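## Task

Slide carrier PC7 into tracks 1-6 of the loading rails far enough that the lamp behind those tracks turns on. The carrier has to finish seated down in those tracks and stay there on its own, not held by the robot. Then release it and pull the gripper away.

## Robot and tools

ROBOT. There is one arm, a six-joint UFACTORY uf850 with a two-finger parallel gripper and a wrist camera. The joints, from the base out, are waist, shoulder, elbow, forearm roll, wrist pitch and wrist roll. Every motion command is a single 7-number row for this one arm. At the start the carrier sits loose in front of its target tracks with its handle facing the arm's base. Tracks are numbered 1 to 18, each marked by a tile in front of it, and track 1 is on the left when viewed from the base.

FRAMES. The state line uses the scene frame. Its origin is on the table top directly under the base, +z is up, and +y is to the left when looking along +x. end_effector_position is in metres and end_effector_quat_wxyz is the orientation. Velocities are in m/s and rad/s. The reported hand position can be a little off, more so when the arm reaches far. The gripper has its own axes: the fingers point along its +z and close along its y. The reported point lies between the finger pads when they are closed, about 2 cm short of the fingertips. Closing the fingers moves the tips roughly 10 mm further along +z.

THE ROW. A row is [dx, dy, dz, rx, ry, rz, opening], and each value lies in [-1, 1]. dx to rz are an offset in the gripper's own axes. They are counted from the gripper pose in the most recent result that reports it. Before any such result exists in a scene, and for the second and later calls within one reply, they are counted from wherever the hand is when the action starts. A value of 1.0 means 0.6 m for position or 180 degrees for rotation. rx, ry and rz together form one rotation vector. opening is absolute, not an offset: +1 is fully open (0.084 m) and -1 is closed. Every row in one action is counted from the same base pose, not from the row before it. All-zero offsets do not hold still; they drive the hand back to that base pose. Each control step, the commanded pose is clipped to within 70 mm and 16 degrees of the measured pose. If position and orientation cannot both be reached, position wins.

execute_actions. The argument is actions, a list holding one item or none, plus an optional pictures flag.
- An empty list [] only returns the current state.
- {"rows": [...], "steps": n} gives 1 to 15 rows and up to 15 steps, each step lasting 1/30 s. Each row runs for one step, and the last row repeats to fill the remaining steps. steps defaults to 15.
- {"steps": n} alone is a wait of up to 300 steps. It counts from the previous result, so your reply time uses part of it.
If the call is refused, nothing is sent to the robot. When an action ends, the arm only continues to the last clipped pose, so check the result and send whatever distance remains.

move. target is one row, laid out as above. It drives the hand in a straight path toward that pose. speed is the top speed in m/s, from 0.002 to 0.5, with a default of 0.25. Turning is capped at twice that value in rad/s. The path lasts 0.5 to 10 s and stops short if it would run longer. The opening is sent when the move starts. The move does not slow for obstacles, and the hand can lag, drift or exceed the speed, especially with the arm nearly straight. Its result adds a "move:" line giving the outcome (done, off_target, moving, held, fault), the distance from target, and any limits. limits=paced means the pose was clipped. limits=held means a clearance check blocked some steps; after that the arm may move much faster than the speed you set.

wait. seconds, from 0 to 10, lets time pass without sending a new command.

zoom_image. camera is cam_high or cam_wrist. region is [x0, y0, x1, y1] in image pixels, measured from the top-left corner, at most 504 by 504. Both cameras produce 896x504 images.

read_manual returns only licence texts. finished_scene(scene) ends and grades the current scene (1 or 2) and cannot be undone. Replying without any tool call ends every remaining scene.

RESULT LINES. grip_measured is the actual finger opening, on the same scale as the opening you command. "pose unreachable" and HELD mark steps that the clearance check changed or blocked; the block under the base counts as part of the arm. "Hand target" is the pose the controller is currently driving toward.

FORCE AND SAFETY. Pressing on something firm builds force up to a limit for as long as the target lies beyond it. Zero offsets do not release that force; moving the hand back does. The further the target lies past the contact point, and the faster the approach, the harder the hit. Load limits in N m are: waist 52.8, shoulder 52.8, elbow 44, forearm roll 23.7, wrist pitch 16.7, wrist roll 16.7. Reaching one causes a torque fault, which backs the joint off and freezes the arm for 10 s. Motors heat up under load: a warning appears at 65 °C and the brakes lock at 80 °C. Outside forces may now and then tug a held part or nudge loose objects. Do not knock anything off the table, which ends the scene. Avoid slams, drops and heavy shoves as well. Push gently until the lamp lights, let the carrier settle in the tracks, then open the gripper and back away. Time and smooth motion affect the result, and reply time counts as elapsed time.

Each tool is called after "Call:" as name(argument=value, ...), one argument or row to a line, values as JSON.

## Session

Call:
execute_actions(
  actions=[],
)

Scene clock: 0.00 s of 6000.00 s.
end_effector_position=(+0.6382, -0.1298, +0.1713) grip_measured=+1.00 end_effector_quat_wxyz=(+0.068, +0.983, -0.130, +0.110) end_effector_velocity=(+0.001, -0.000, +0.000) end_effector_angular_velocity=(+0.000, -0.001, -0.001)
Joint positions: [-0.007 -0.898 -1.24  -1.388 -0.561  1.528  0.084]
Joint velocities: [-0.     0.    -0.001 -0.     0.     0.    -0.   ]
Joint torques (N m, as the arm reports them, + toward a larger angle): no reading
Hand target: +0.638, -0.130, +0.171; +0.068, +0.983, -0.130, +0.110
camera_calibration (this result's frames):
cam_wrist: T_world_to_cam=[[-0.258425, -0.959523, 0.111949, 0.0597085], [-0.947521, 0.229189, -0.22288, 0.737721], [0.188201, -0.163672, -0.968397, 0.156504], [0, 0, 0, 1]] pos_world=[0.684982, -0.0861708, 0.309297]

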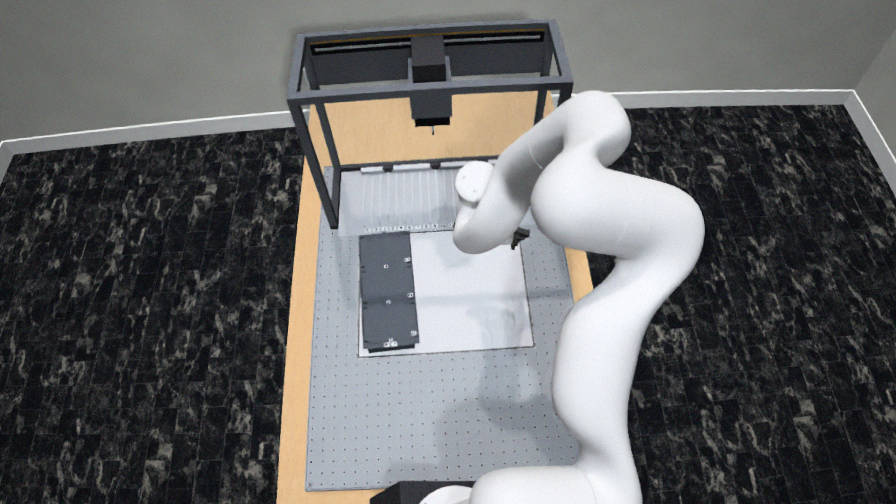

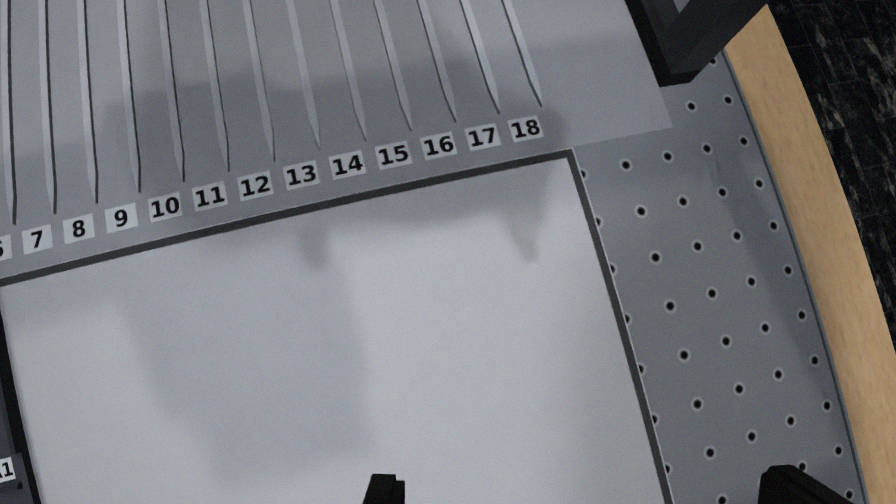

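Call:
zoom_image(
  camera="cam_high",
  region=[320, 200, 460, 370],
)

Call:
zoom_image(
  camera="cam_high",
  region=[335, 200, 435, 260],
)

Call:
zoom_image(
  camera="cam_high",
  region=[340, 310, 440, 370],
)

Region (320, 200, 460, 370) of cam_high's 896x504 image, scaled by 2.965, with more detail than that image has; it fills the left 415 columns of this view, and the rest is white.

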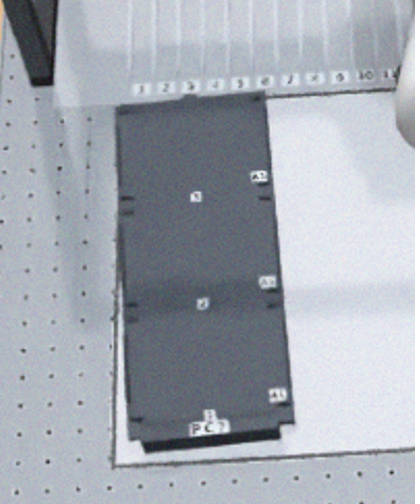

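Region (335, 200, 435, 260) of cam_high's 896x504 image, scaled by 5.040, with more detail than that image has; it fills the top 302 rows of this view, and the rest is white.

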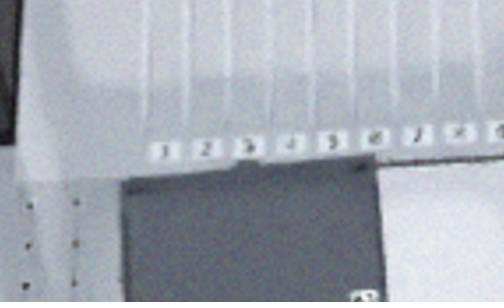

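Region (340, 310, 440, 370) of cam_high's 896x504 image, scaled by 5.040, with more detail than that image has; it fills the top 302 rows of this view, and the rest is white.

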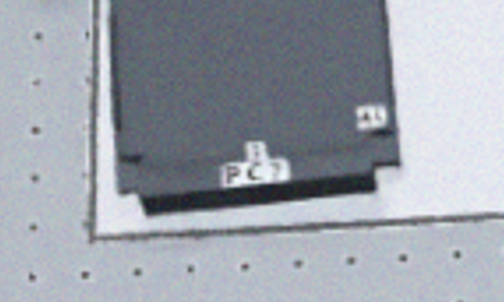

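Call:
move(
  target=[-0.03062, -0.65132, 0.08695, 0.17722, 0.06875, 0.42384, -1.0],
  speed=0.4,
)

Scene clock: 122.53 s of 6000.00 s.
end_effector_position=(+0.7372, +0.2418, +0.0775) grip_measured=-1.00 end_effector_quat_wxyz=(-0.255, +0.659, -0.661, +0.253) end_effector_velocity=(-0.000, +0.004, -0.000) end_effector_angular_velocity=(+0.004, -0.010, +0.001)
Joint positions: [ 0.401 -1.542 -1.76  -2.135 -0.682  3.91   0.   ]
Joint velocities: [ 0.004 -0.005 -0.002 -0.014 -0.007  0.017  0.   ]
Joint torques (N m, as the arm reports them, + toward a larger angle): [  9.65  58.31 -18.32   0.93  -0.76   0.45]
Hand target: +0.737, +0.242, +0.077; -0.255, +0.659, -0.660, +0.253
Off the commanded pose: 0.003 m, 0 deg.
After step 90, 117.00 s passed at rest.
move: done
camera_calibration (this result's frames):
cam_wrist: T_world_to_cam=[[-0.744354, -0.0112176, -0.667691, 0.641779], [-0.0162943, 0.999866, 0.00136684, -0.164724], [0.667586, 0.011897, -0.744437, -0.305373], [0, 0, 0, 1]] pos_world=[0.67889, 0.175534, 0.201404]

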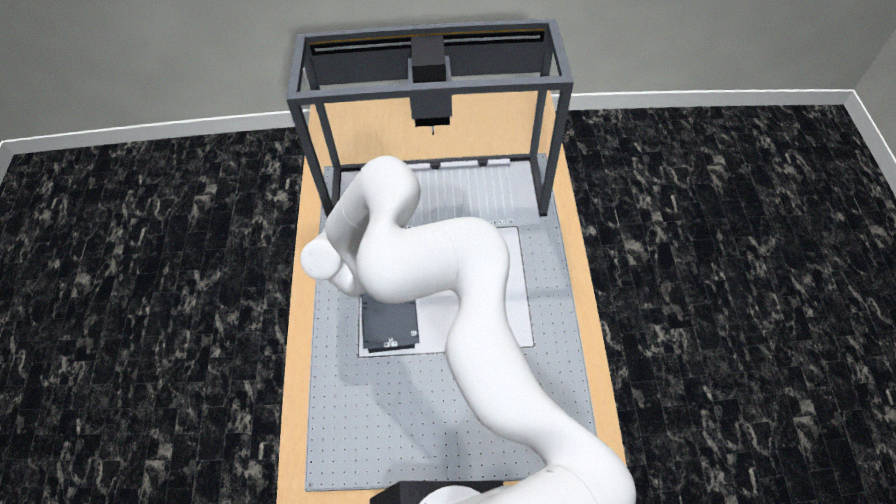

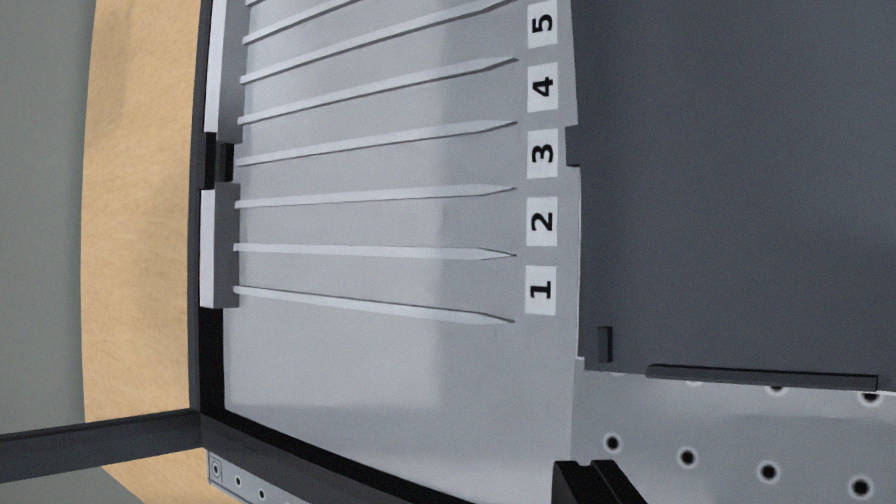

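Call:
zoom_image(
  camera="cam_wrist",
  region=[470, 40, 670, 240],
)

Call:
zoom_image(
  camera="cam_wrist",
  region=[470, 230, 670, 430],
)

Call:
zoom_image(
  camera="cam_wrist",
  region=[530, 340, 896, 504],
)

Region (470, 40, 670, 240) of cam_wrist's 896x504 image, scaled by 2.520, with more detail than that image has.

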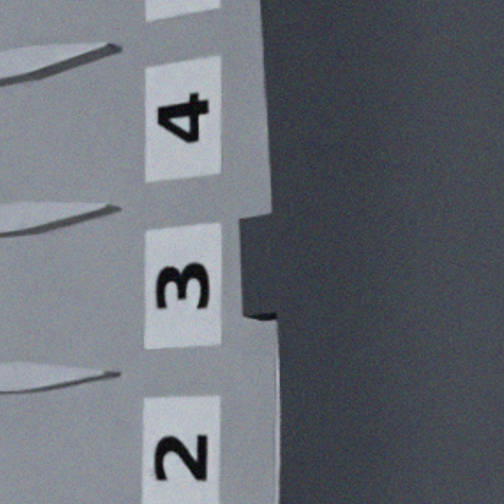

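Region (470, 230, 670, 430) of cam_wrist's 896x504 image, scaled by 2.520, with more detail than that image has.

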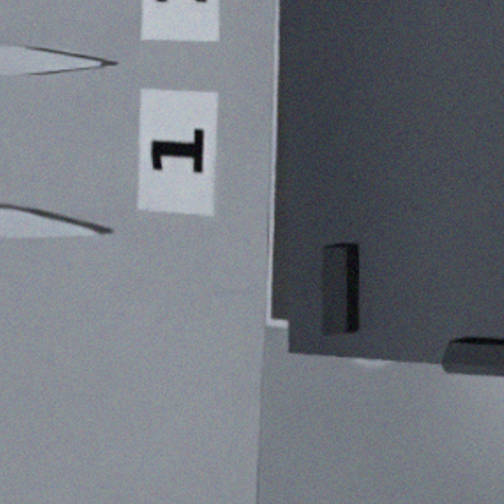

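Region (530, 340, 896, 504) of cam_wrist's 896x504 image, scaled by 1.377, with more detail than that image has; it fills the top 226 rows of this view, and the rest is white.

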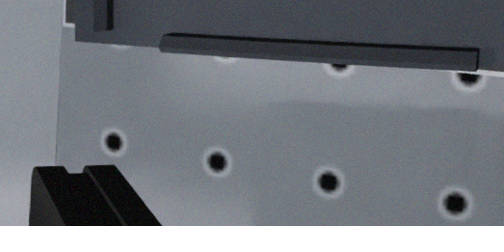

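Call:
move(
  target=[0.0185, 0.0368, 0.0408, 0, 0, 0, -1.0],
  speed=0.07,
)

Scene clock: 164.27 s of 6000.00 s.
end_effector_position=(+0.7372, +0.2309, +0.0449) grip_measured=-1.00 end_effector_quat_wxyz=(-0.255, +0.659, -0.660, +0.253) end_effector_velocity=(-0.000, -0.001, -0.003) end_effector_angular_velocity=(+0.000, +0.001, +0.000)
Joint positions: [ 0.367 -1.594 -1.789 -2.196 -0.69   3.947  0.   ]
Joint velocities: [-0.002 -0.005 -0.003 -0.003  0.     0.002  0.   ]
Joint torques (N m, as the arm reports them, + toward a larger angle): [  9.95  57.76 -17.33   0.91  -0.95   0.44]
Hand target: +0.737, +0.231, +0.045; -0.255, +0.659, -0.660, +0.253
Off the commanded pose: 0.000 m, 0 deg.
After step 90, 37.87 s passed at rest.
move: done
camera_calibration (this result's frames):
cam_wrist: T_world_to_cam=[[-0.744156, -0.0112274, -0.667911, 0.61973], [-0.0163177, 0.999866, 0.00137307, -0.153775], [0.667806, 0.0119206, -0.74424, -0.329657], [0, 0, 0, 1]] pos_world=[0.678814, 0.164642, 0.168792]

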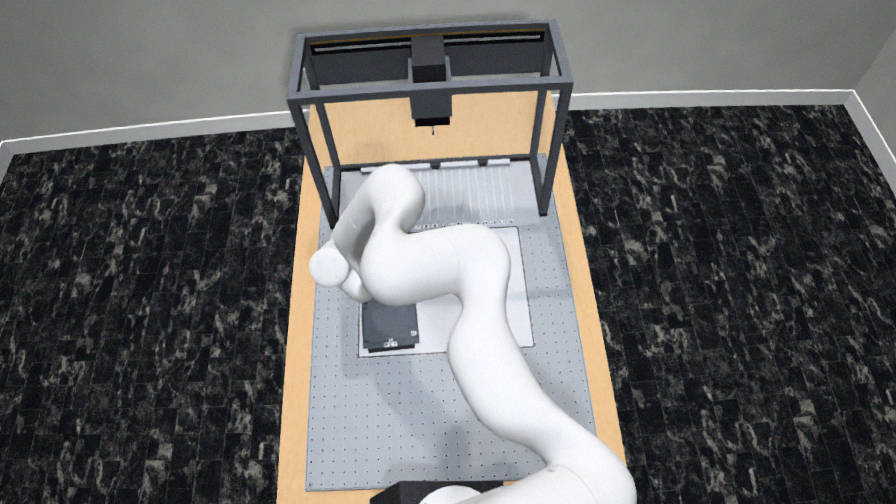

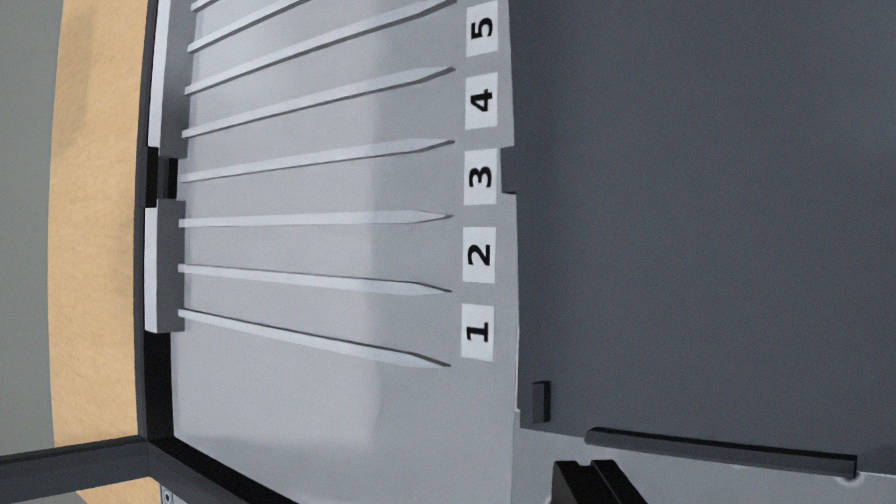

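Call:
move(
  target=[0.025, 0.0, 0.0, 0, 0, 0, -1.0],
  speed=0.025,
)

Scene clock: 170.17 s of 6000.00 s.
end_effector_position=(+0.7372, +0.2161, +0.0449) grip_measured=-1.00 end_effector_quat_wxyz=(-0.255, +0.659, -0.660, +0.253) end_effector_velocity=(-0.001, -0.001, -0.000) end_effector_angular_velocity=(+0.000, -0.000, +0.002)
Joint positions: [ 0.347 -1.572 -1.754 -2.232 -0.694  3.967  0.   ]
Joint velocities: [-0.002  0.003  0.006 -0.006 -0.001  0.004  0.   ]
Joint torques (N m, as the arm reports them, + toward a larger angle): [  9.36  55.94 -16.27   1.22  -1.22   0.4 ]
Hand target: +0.737, +0.216, +0.045; -0.255, +0.659, -0.660, +0.253
Off the commanded pose: 0.000 m, 0 deg.
After step 90, 2.00 s passed at rest.
move: done
camera_calibration (this result's frames):
cam_wrist: T_world_to_cam=[[-0.744117, -0.0113146, -0.667954, 0.619533], [-0.0163772, 0.999865, 0.00130765, -0.138938], [0.667849, 0.0119122, -0.744202, -0.329577], [0, 0, 0, 1]] pos_world=[0.678837, 0.149855, 0.16873]

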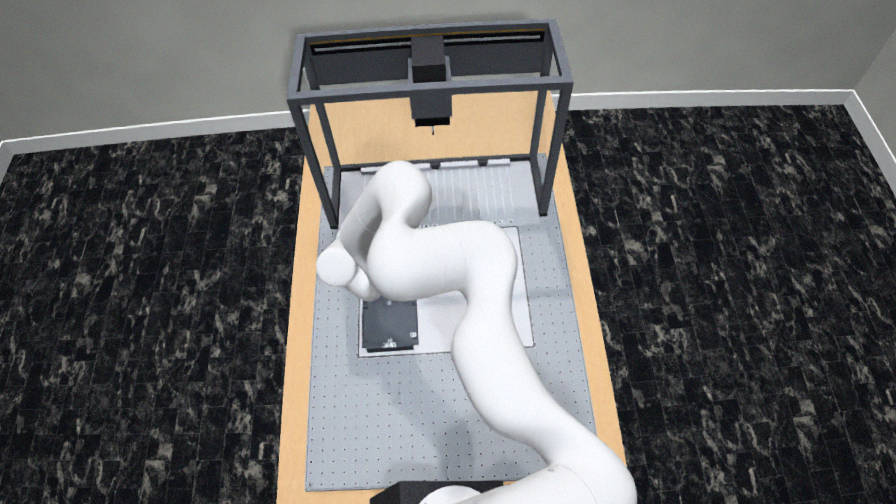

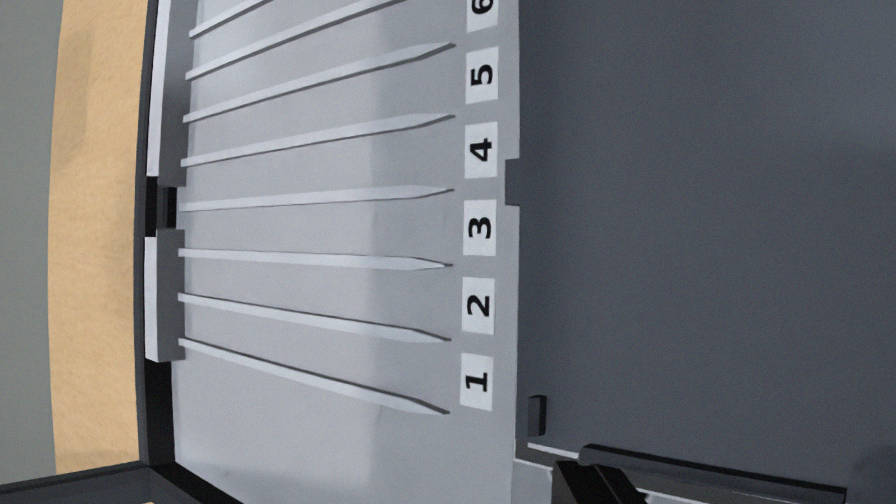

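Call:
zoom_image(
  camera="cam_wrist",
  region=[400, 90, 600, 290],
)

Call:
zoom_image(
  camera="cam_wrist",
  region=[420, 360, 680, 504],
)

Call:
zoom_image(
  camera="cam_high",
  region=[340, 310, 440, 370],
)

Region (400, 90, 600, 290) of cam_wrist's 896x504 image, scaled by 2.520, with more detail than that image has.

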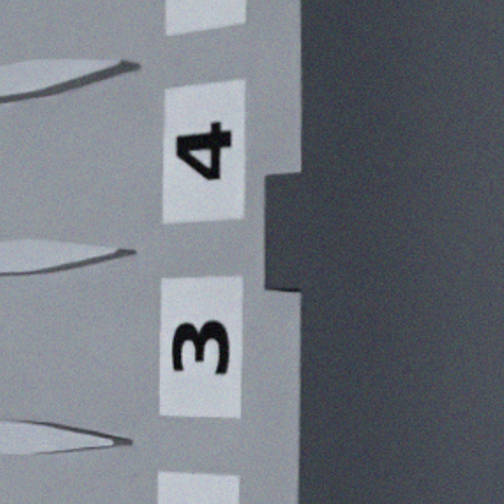

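Region (420, 360, 680, 504) of cam_wrist's 896x504 image, scaled by 1.938, with more detail than that image has; it fills the top 279 rows of this view, and the rest is white.

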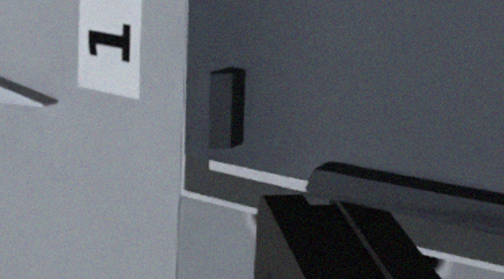

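Region (340, 310, 440, 370) of cam_high's 896x504 image, scaled by 5.040, with more detail than that image has; it fills the top 302 rows of this view, and the rest is white.

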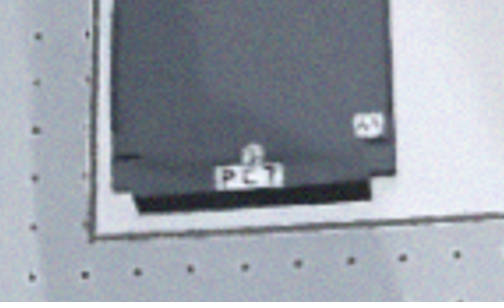

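Call:
move(
  target=[-0.0313, 0.38563, -0.38172, 0, 0, 0, -1.0],
  speed=0.3,
)

Scene clock: 210.40 s of 6000.00 s.
end_effector_position=(+0.4118, +0.2372, +0.0611) grip_measured=-1.00 end_effector_quat_wxyz=(-0.256, +0.659, -0.661, +0.251) end_effector_velocity=(-0.002, +0.000, +0.000) end_effector_angular_velocity=(-0.001, +0.000, -0.000)
Joint positions: [ 0.76  -1.404 -0.988 -2.244 -1.03   4.619  0.   ]
Joint velocities: [ 0.005 -0.     0.003  0.003 -0.     0.004  0.   ]
Joint torques (N m, as the arm reports them, + toward a larger angle): [ 4.99 44.3  -7.1   1.38 -1.23  0.44]
Hand target: +0.411, +0.237, +0.061; -0.256, +0.660, -0.661, +0.251
Off the commanded pose: 0.003 m, 0 deg.
After step 90, 35.47 s passed at rest.
move: done
camera_calibration (this result's frames):
cam_wrist: T_world_to_cam=[[-0.745163, -0.00934236, -0.666817, 0.388289], [-0.0179125, 0.999821, 0.00600924, -0.165039], [0.666642, 0.0164222, -0.745197, -0.100926], [0, 0, 0, 1]] pos_world=[0.353664, 0.170295, 0.1847]

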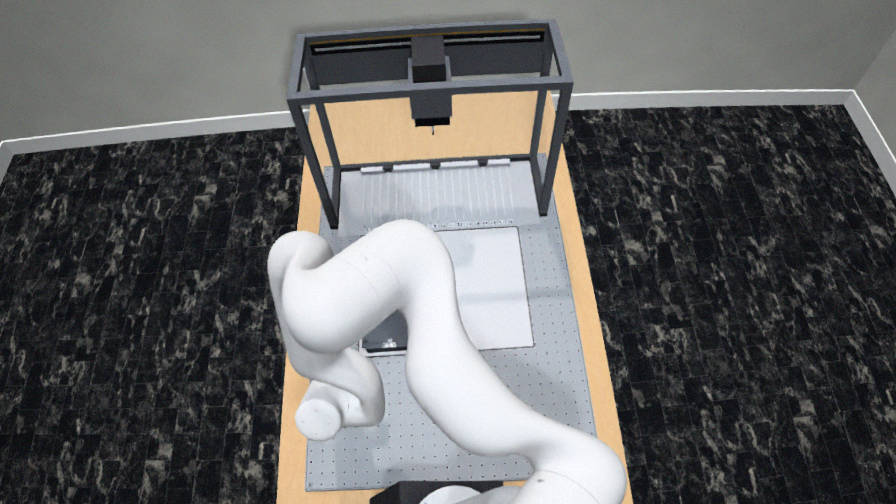

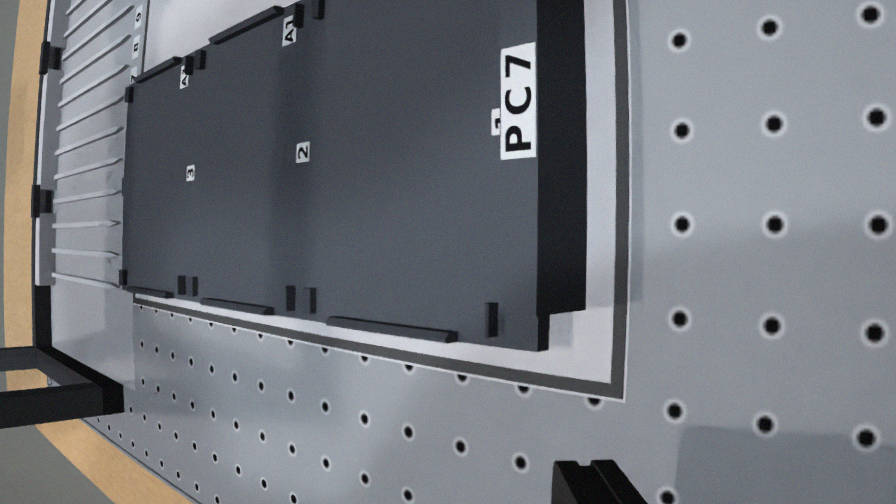

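Call:
zoom_image(
  camera="cam_wrist",
  region=[440, 270, 660, 420],
)

Call:
zoom_image(
  camera="cam_wrist",
  region=[40, 170, 240, 320],
)

Call:
zoom_image(
  camera="cam_wrist",
  region=[460, 0, 660, 200],
)

Region (440, 270, 660, 420) of cam_wrist's 896x504 image, scaled by 2.291, with more detail than that image has; it fills the top 344 rows of this view, and the rest is white.

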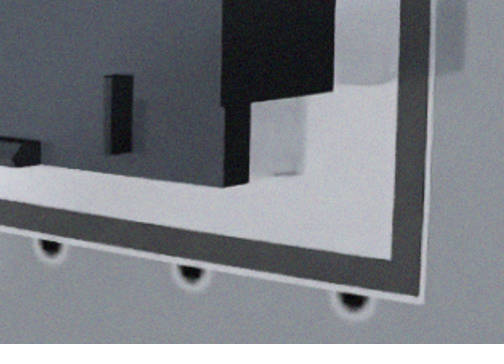

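Region (40, 170, 240, 320) of cam_wrist's 896x504 image, scaled by 2.520, with more detail than that image has; it fills the top 378 rows of this view, and the rest is white.

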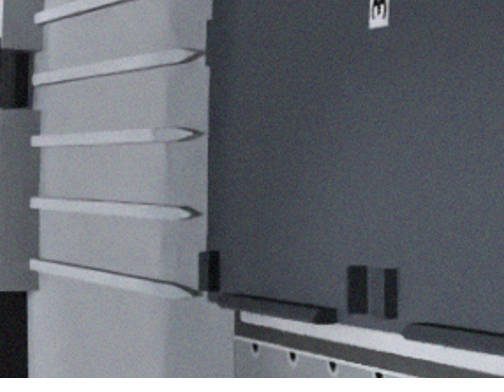

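Region (460, 0, 660, 200) of cam_wrist's 896x504 image, scaled by 2.520, with more detail than that image has.

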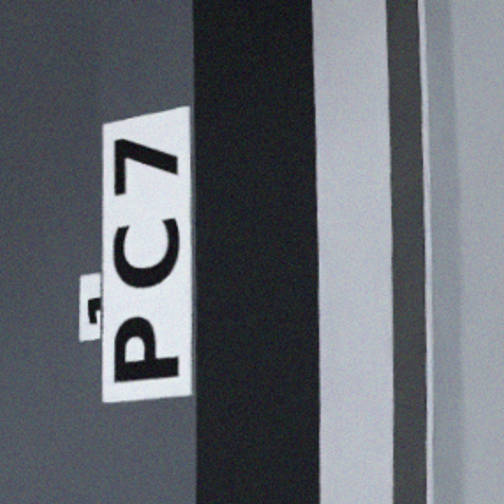

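Call:
move(
  target=[0.17255, 0.01648, 0.02228, 0, 0.00045, -0.00297, -1.0],
  speed=0.15,
)

Scene clock: 252.87 s of 6000.00 s.
end_effector_position=(+0.4137, +0.1335, +0.0439) grip_measured=-1.00 end_effector_quat_wxyz=(-0.255, +0.662, -0.658, +0.253) end_effector_velocity=(+0.000, -0.003, -0.001) end_effector_angular_velocity=(-0.000, +0.000, +0.000)
Joint positions: [ 0.502 -1.365 -0.818 -2.475 -1.207  4.616  0.   ]
Joint velocities: [-0.01   0.001  0.003 -0.007 -0.005 -0.003  0.   ]
Joint torques (N m, as the arm reports them, + toward a larger angle): [ 6.22 38.69 -2.36  1.54 -1.23  0.45]
Hand target: +0.414, +0.133, +0.044; -0.255, +0.662, -0.658, +0.253
Off the commanded pose: 0.000 m, 0 deg.
After step 90, 38.27 s passed at rest.
move: done
camera_calibration (this result's frames):
cam_wrist: T_world_to_cam=[[-0.744424, -0.018709, -0.667446, 0.378288], [-0.0233924, 0.999724, -0.00193268, -0.0586268], [0.667298, 0.0141744, -0.744656, -0.113256], [0, 0, 0, 1]] pos_world=[0.355811, 0.0672933, 0.168037]

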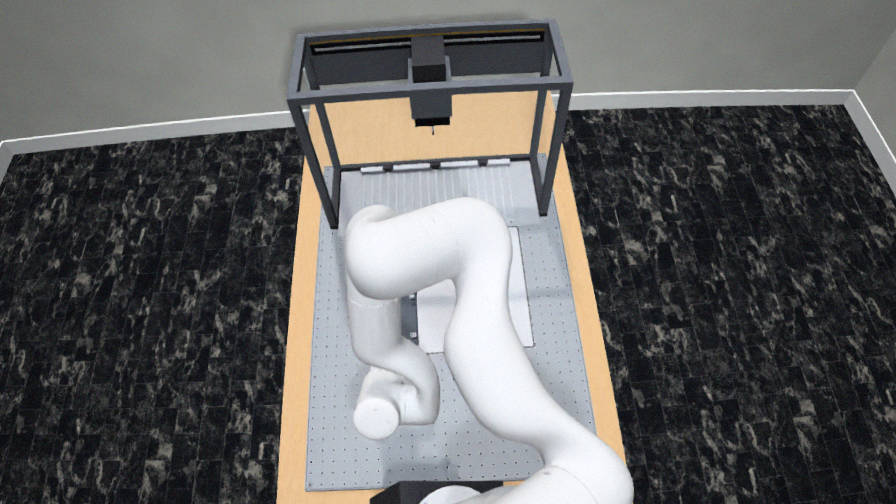

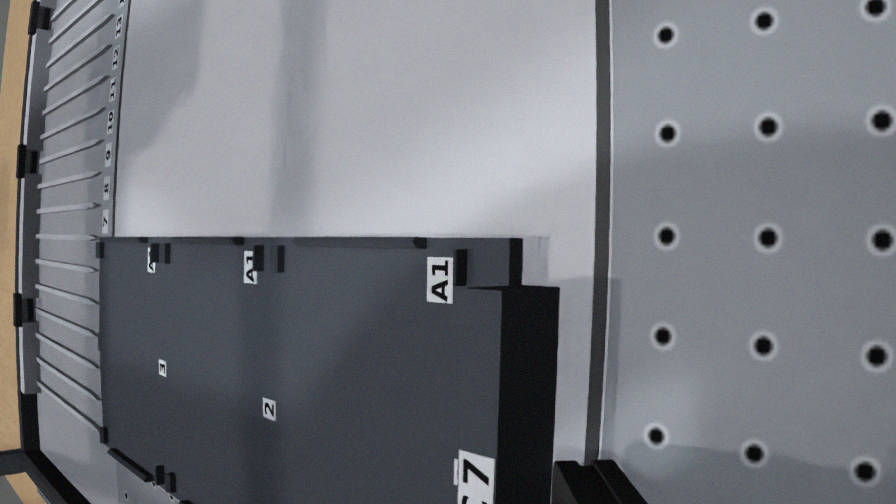

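Call:
execute_actions(
  actions=[],
)

Scene clock: 267.83 s of 6000.00 s.
end_effector_position=(+0.4137, +0.1332, +0.0438) grip_measured=-1.00 end_effector_quat_wxyz=(-0.255, +0.662, -0.658, +0.253) end_effector_velocity=(+0.000, +0.000, +0.000) end_effector_angular_velocity=(-0.001, -0.000, +0.000)
Joint positions: [ 0.5   -1.365 -0.817 -2.475 -1.207  4.616  0.   ]
Joint velocities: [ 0.001  0.    -0.     0.001  0.    -0.001  0.   ]
Joint torques (N m, as the arm reports them, + toward a larger angle): [ 5.41 39.95 -2.69  1.28 -1.23  0.44]
Hand target: +0.414, +0.133, +0.044; -0.255, +0.662, -0.658, +0.253
Off the commanded pose: 0.001 m, 0 deg.
Steps of this call (steps 1 to 90: nothing new was sent; then 11.97 s passed at rest). Readings (end_effector_position):
1: (+0.4137, +0.1335, +0.0439)
2: (+0.4137, +0.1334, +0.0439)
4: (+0.4137, +0.1333, +0.0439)
8: (+0.4137, +0.1332, +0.0439)
90: the state above
camera_calibration (this result's frames):
cam_wrist: T_world_to_cam=[[-0.744516, -0.0186454, -0.667344, 0.378248], [-0.023345, 0.999726, -0.00188741, -0.0582842], [0.667196, 0.0141739, -0.744747, -0.113276], [0, 0, 0, 1]] pos_world=[0.355829, 0.0669264, 0.167949]

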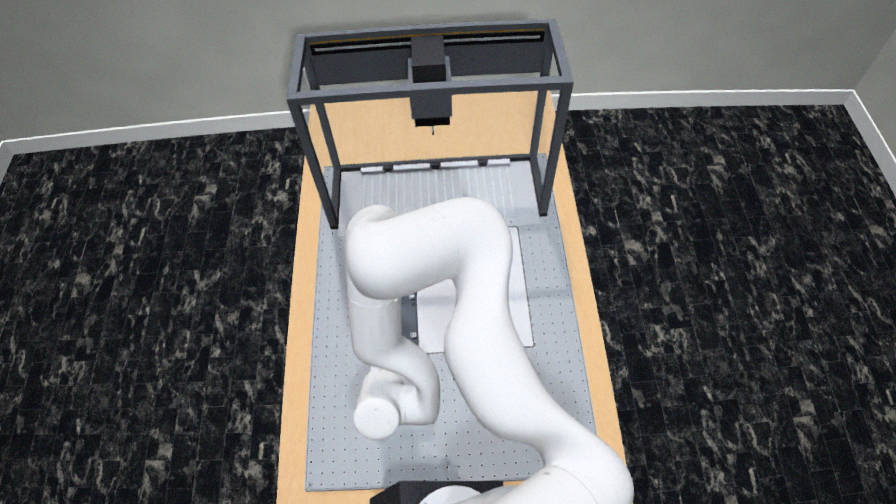

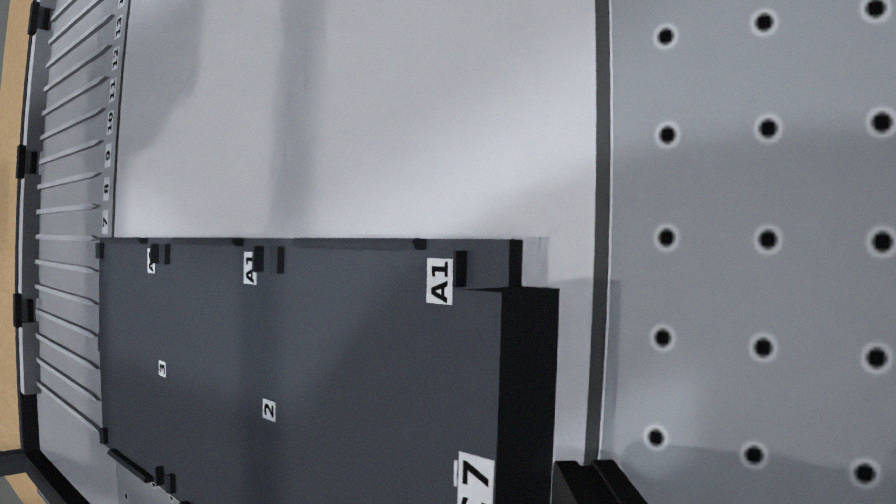

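Call:
move(
  target=[-0.0030, -0.0372, 0.0335, 0, 0.0014, 0.0015, -1],
  speed=0.03,
)

Scene clock: 275.10 s of 6000.00 s.
end_effector_position=(+0.4435, +0.1349, +0.0438) grip_measured=-1.00 end_effector_quat_wxyz=(-0.254, +0.660, -0.660, +0.254) end_effector_velocity=(+0.003, +0.000, +0.000) end_effector_angular_velocity=(+0.000, -0.000, -0.001)
Joint positions: [ 0.461 -1.354 -0.871 -2.483 -1.17   4.559  0.   ]
Joint velocities: [-0.003  0.001 -0.005 -0.     0.003 -0.004  0.   ]
Joint torques (N m, as the arm reports them, + toward a larger angle): [ 7.18 43.46 -6.22  1.29 -2.18  0.38]
Hand target: +0.444, +0.135, +0.044; -0.254, +0.660, -0.660, +0.254
Off the commanded pose: 0.000 m, 0 deg.
After step 90, 2.97 s passed at rest.
move: done
camera_calibration (this result's frames):
cam_wrist: T_world_to_cam=[[-0.744457, -0.0142345, -0.667518, 0.399858], [-0.0168937, 0.999854, -0.00248047, -0.0621718], [0.667456, 0.00943023, -0.744589, -0.132732], [0, 0, 0, 1]] pos_world=[0.385219, 0.0691062, 0.167928]

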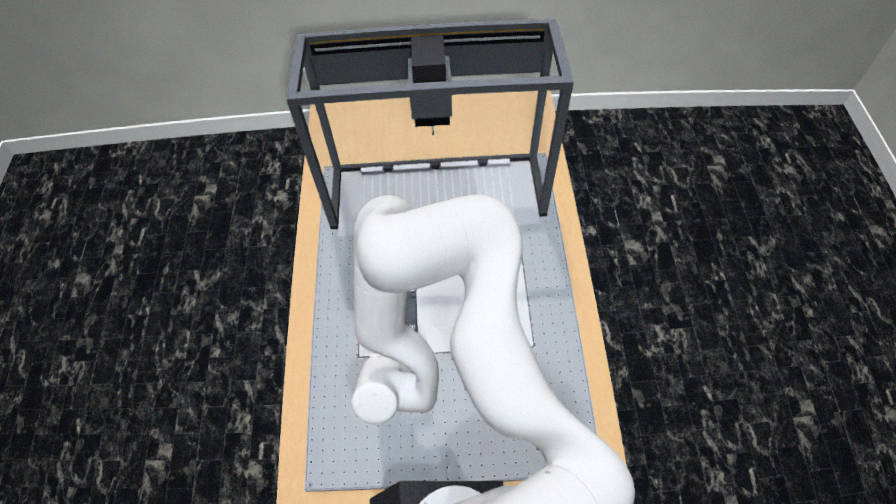

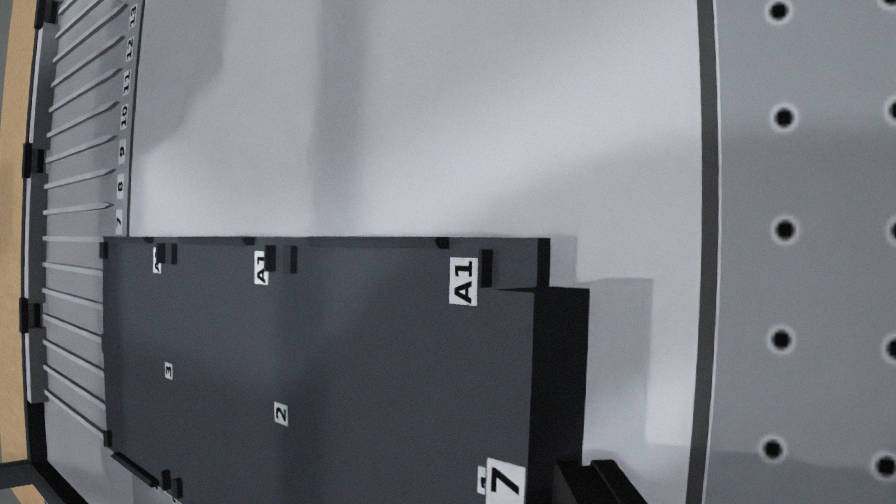

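Call:
zoom_image(
  camera="cam_wrist",
  region=[20, 190, 200, 290],
)

Call:
zoom_image(
  camera="cam_wrist",
  region=[20, 300, 200, 480],
)

Region (20, 190, 200, 290) of cam_wrist's 896x504 image, scaled by 2.800, with more detail than that image has.

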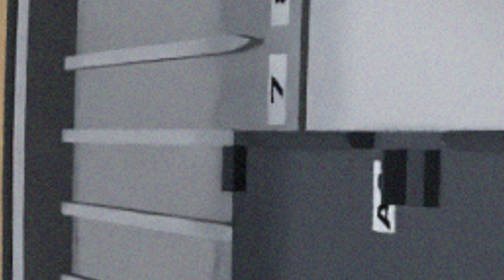

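Region (20, 300, 200, 480) of cam_wrist's 896x504 image, scaled by 2.800, with more detail than that image has.

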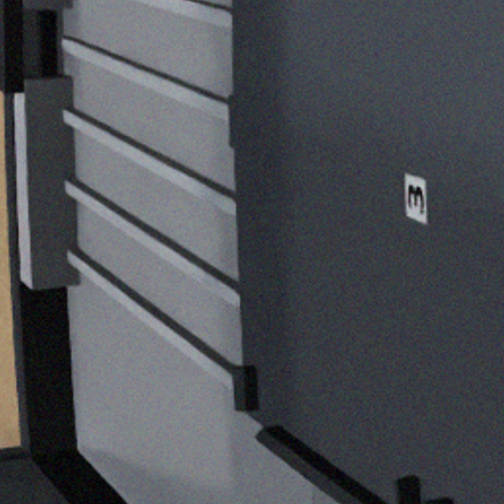

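Call:
zoom_image(
  camera="cam_wrist",
  region=[70, 215, 150, 265],
)

Call:
zoom_image(
  camera="cam_wrist",
  region=[70, 320, 150, 370],
)

Call:
zoom_image(
  camera="cam_wrist",
  region=[70, 410, 150, 470],
)

Region (70, 215, 150, 265) of cam_wrist's 896x504 image, scaled by 6.300, with more detail than that image has; it fills the top 315 rows of this view, and the rest is white.

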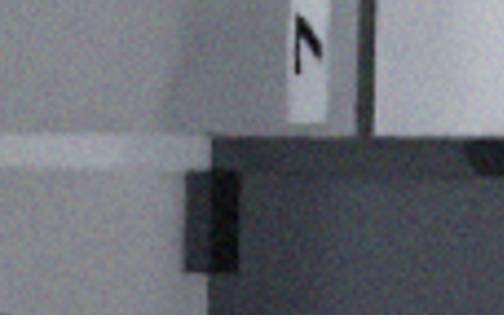

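Region (70, 320, 150, 370) of cam_wrist's 896x504 image, scaled by 6.300, with more detail than that image has; it fills the top 315 rows of this view, and the rest is white.

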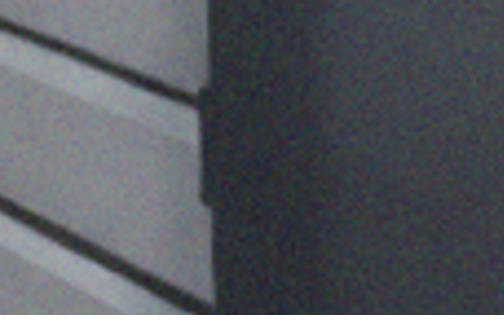

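Region (70, 410, 150, 470) of cam_wrist's 896x504 image, scaled by 6.300, with more detail than that image has; it fills the top 378 rows of this view, and the rest is white.

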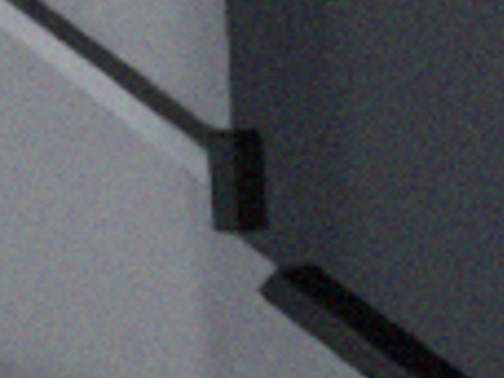

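Call:
move(
  target=[0.001, -0.01115, 0.01004, 0, -0.00115, -0.00128, -1],
  speed=0.015,
)

Scene clock: 385.70 s of 6000.00 s.
end_effector_position=(+0.4524, +0.1342, +0.0438) grip_measured=-1.00 end_effector_quat_wxyz=(-0.254, +0.662, -0.658, +0.253) end_effector_velocity=(+0.002, -0.000, -0.000) end_effector_angular_velocity=(+0.001, +0.000, +0.002)
Joint positions: [ 0.444 -1.35  -0.883 -2.494 -1.161  4.539  0.   ]
Joint velocities: [-0.004  0.001 -0.002 -0.004  0.002 -0.004  0.   ]
Joint torques (N m, as the arm reports them, + toward a larger angle): [ 4.96 42.93 -6.67  1.33 -2.2   0.5 ]
Hand target: +0.453, +0.134, +0.044; -0.254, +0.662, -0.658, +0.253
Off the commanded pose: 0.000 m, 0 deg.
After step 90, 106.77 s passed at rest.
move: done
camera_calibration (this result's frames):
cam_wrist: T_world_to_cam=[[-0.744289, -0.0182541, -0.667609, 0.406914], [-0.0221451, 0.999751, -0.00264697, -0.0589535], [0.667491, 0.0128142, -0.744508, -0.139113], [0, 0, 0, 1]] pos_world=[0.394412, 0.0681493, 0.167932]

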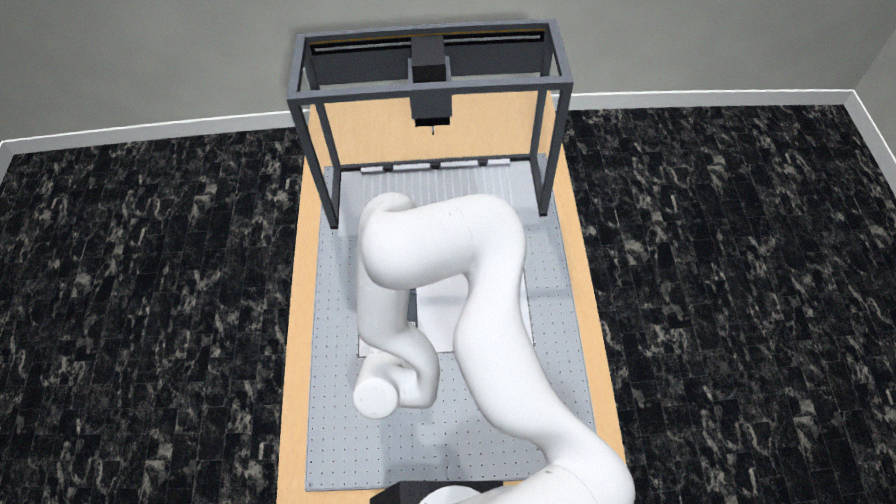

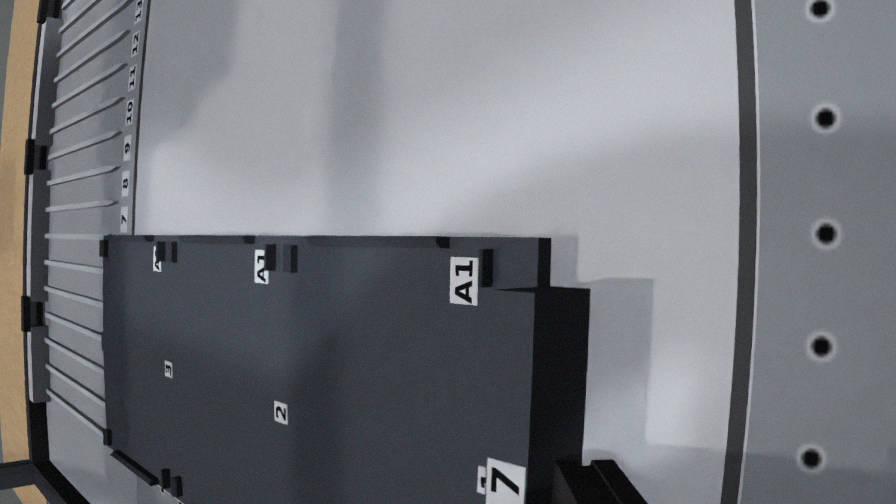

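Call:
zoom_image(
  camera="cam_wrist",
  region=[70, 195, 150, 265],
)

Region (70, 195, 150, 265) of cam_wrist's 896x504 image, scaled by 6.300, with more detail than that image has; it fills the top 441 rows of this view, and the rest is white.

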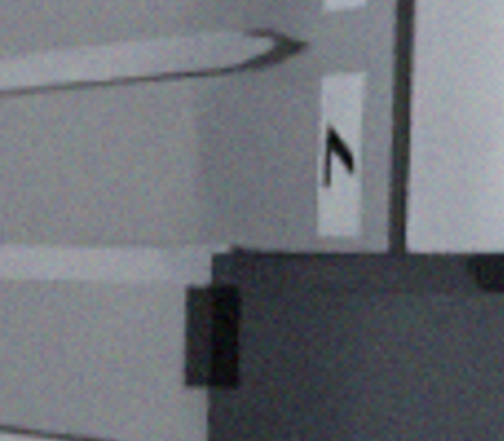

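Call:
move(
  target=[0.0, -0.02477, 0.0223, 0, 0, 0, -1],
  speed=0.02,
)

Scene clock: 399.93 s of 6000.00 s.
end_effector_position=(+0.4723, +0.1342, +0.0438) grip_measured=-1.00 end_effector_quat_wxyz=(-0.254, +0.662, -0.658, +0.254) end_effector_velocity=(+0.001, +0.000, -0.000) end_effector_angular_velocity=(+0.000, +0.000, +0.001)
Joint positions: [ 0.418 -1.345 -0.919 -2.503 -1.135  4.502  0.   ]
Joint velocities: [-0.002  0.001 -0.002 -0.002  0.002 -0.003  0.   ]
Joint torques (N m, as the arm reports them, + toward a larger angle): [ 5.47 43.46 -7.49  1.28 -1.9   0.47]
Hand target: +0.472, +0.134, +0.044; -0.254, +0.662, -0.658, +0.254
Off the commanded pose: 0.000 m, 0 deg.
After step 90, 9.97 s passed at rest.
move: done
camera_calibration (this result's frames):
cam_wrist: T_world_to_cam=[[-0.744151, -0.0184352, -0.667758, 0.421666], [-0.0221031, 0.999751, -0.00296902, -0.0584652], [0.667646, 0.0125501, -0.744373, -0.152429], [0, 0, 0, 1]] pos_world=[0.41426, 0.0681372, 0.167933]

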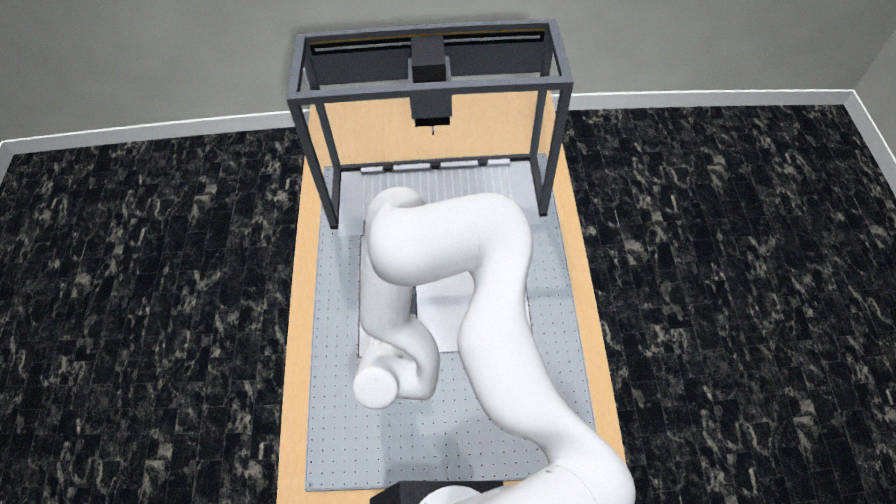

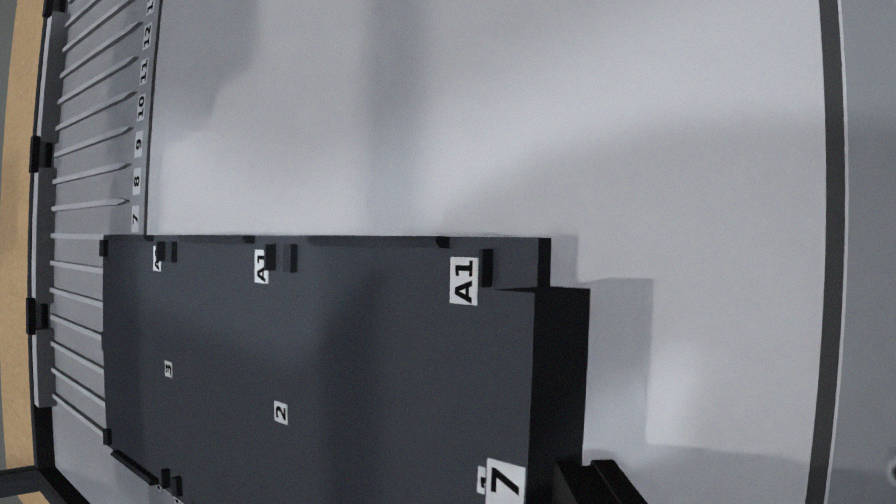

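Call:
zoom_image(
  camera="cam_wrist",
  region=[70, 195, 170, 265],
)

Region (70, 195, 170, 265) of cam_wrist's 896x504 image, scaled by 5.040, with more detail than that image has; it fills the top 353 rows of this view, and the rest is white.

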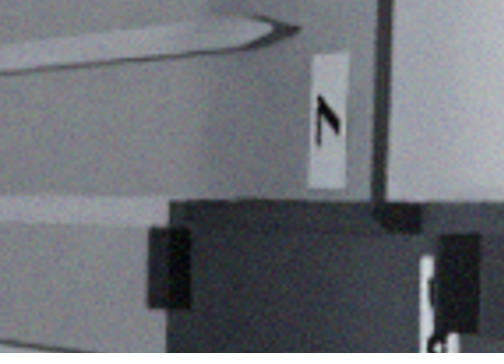

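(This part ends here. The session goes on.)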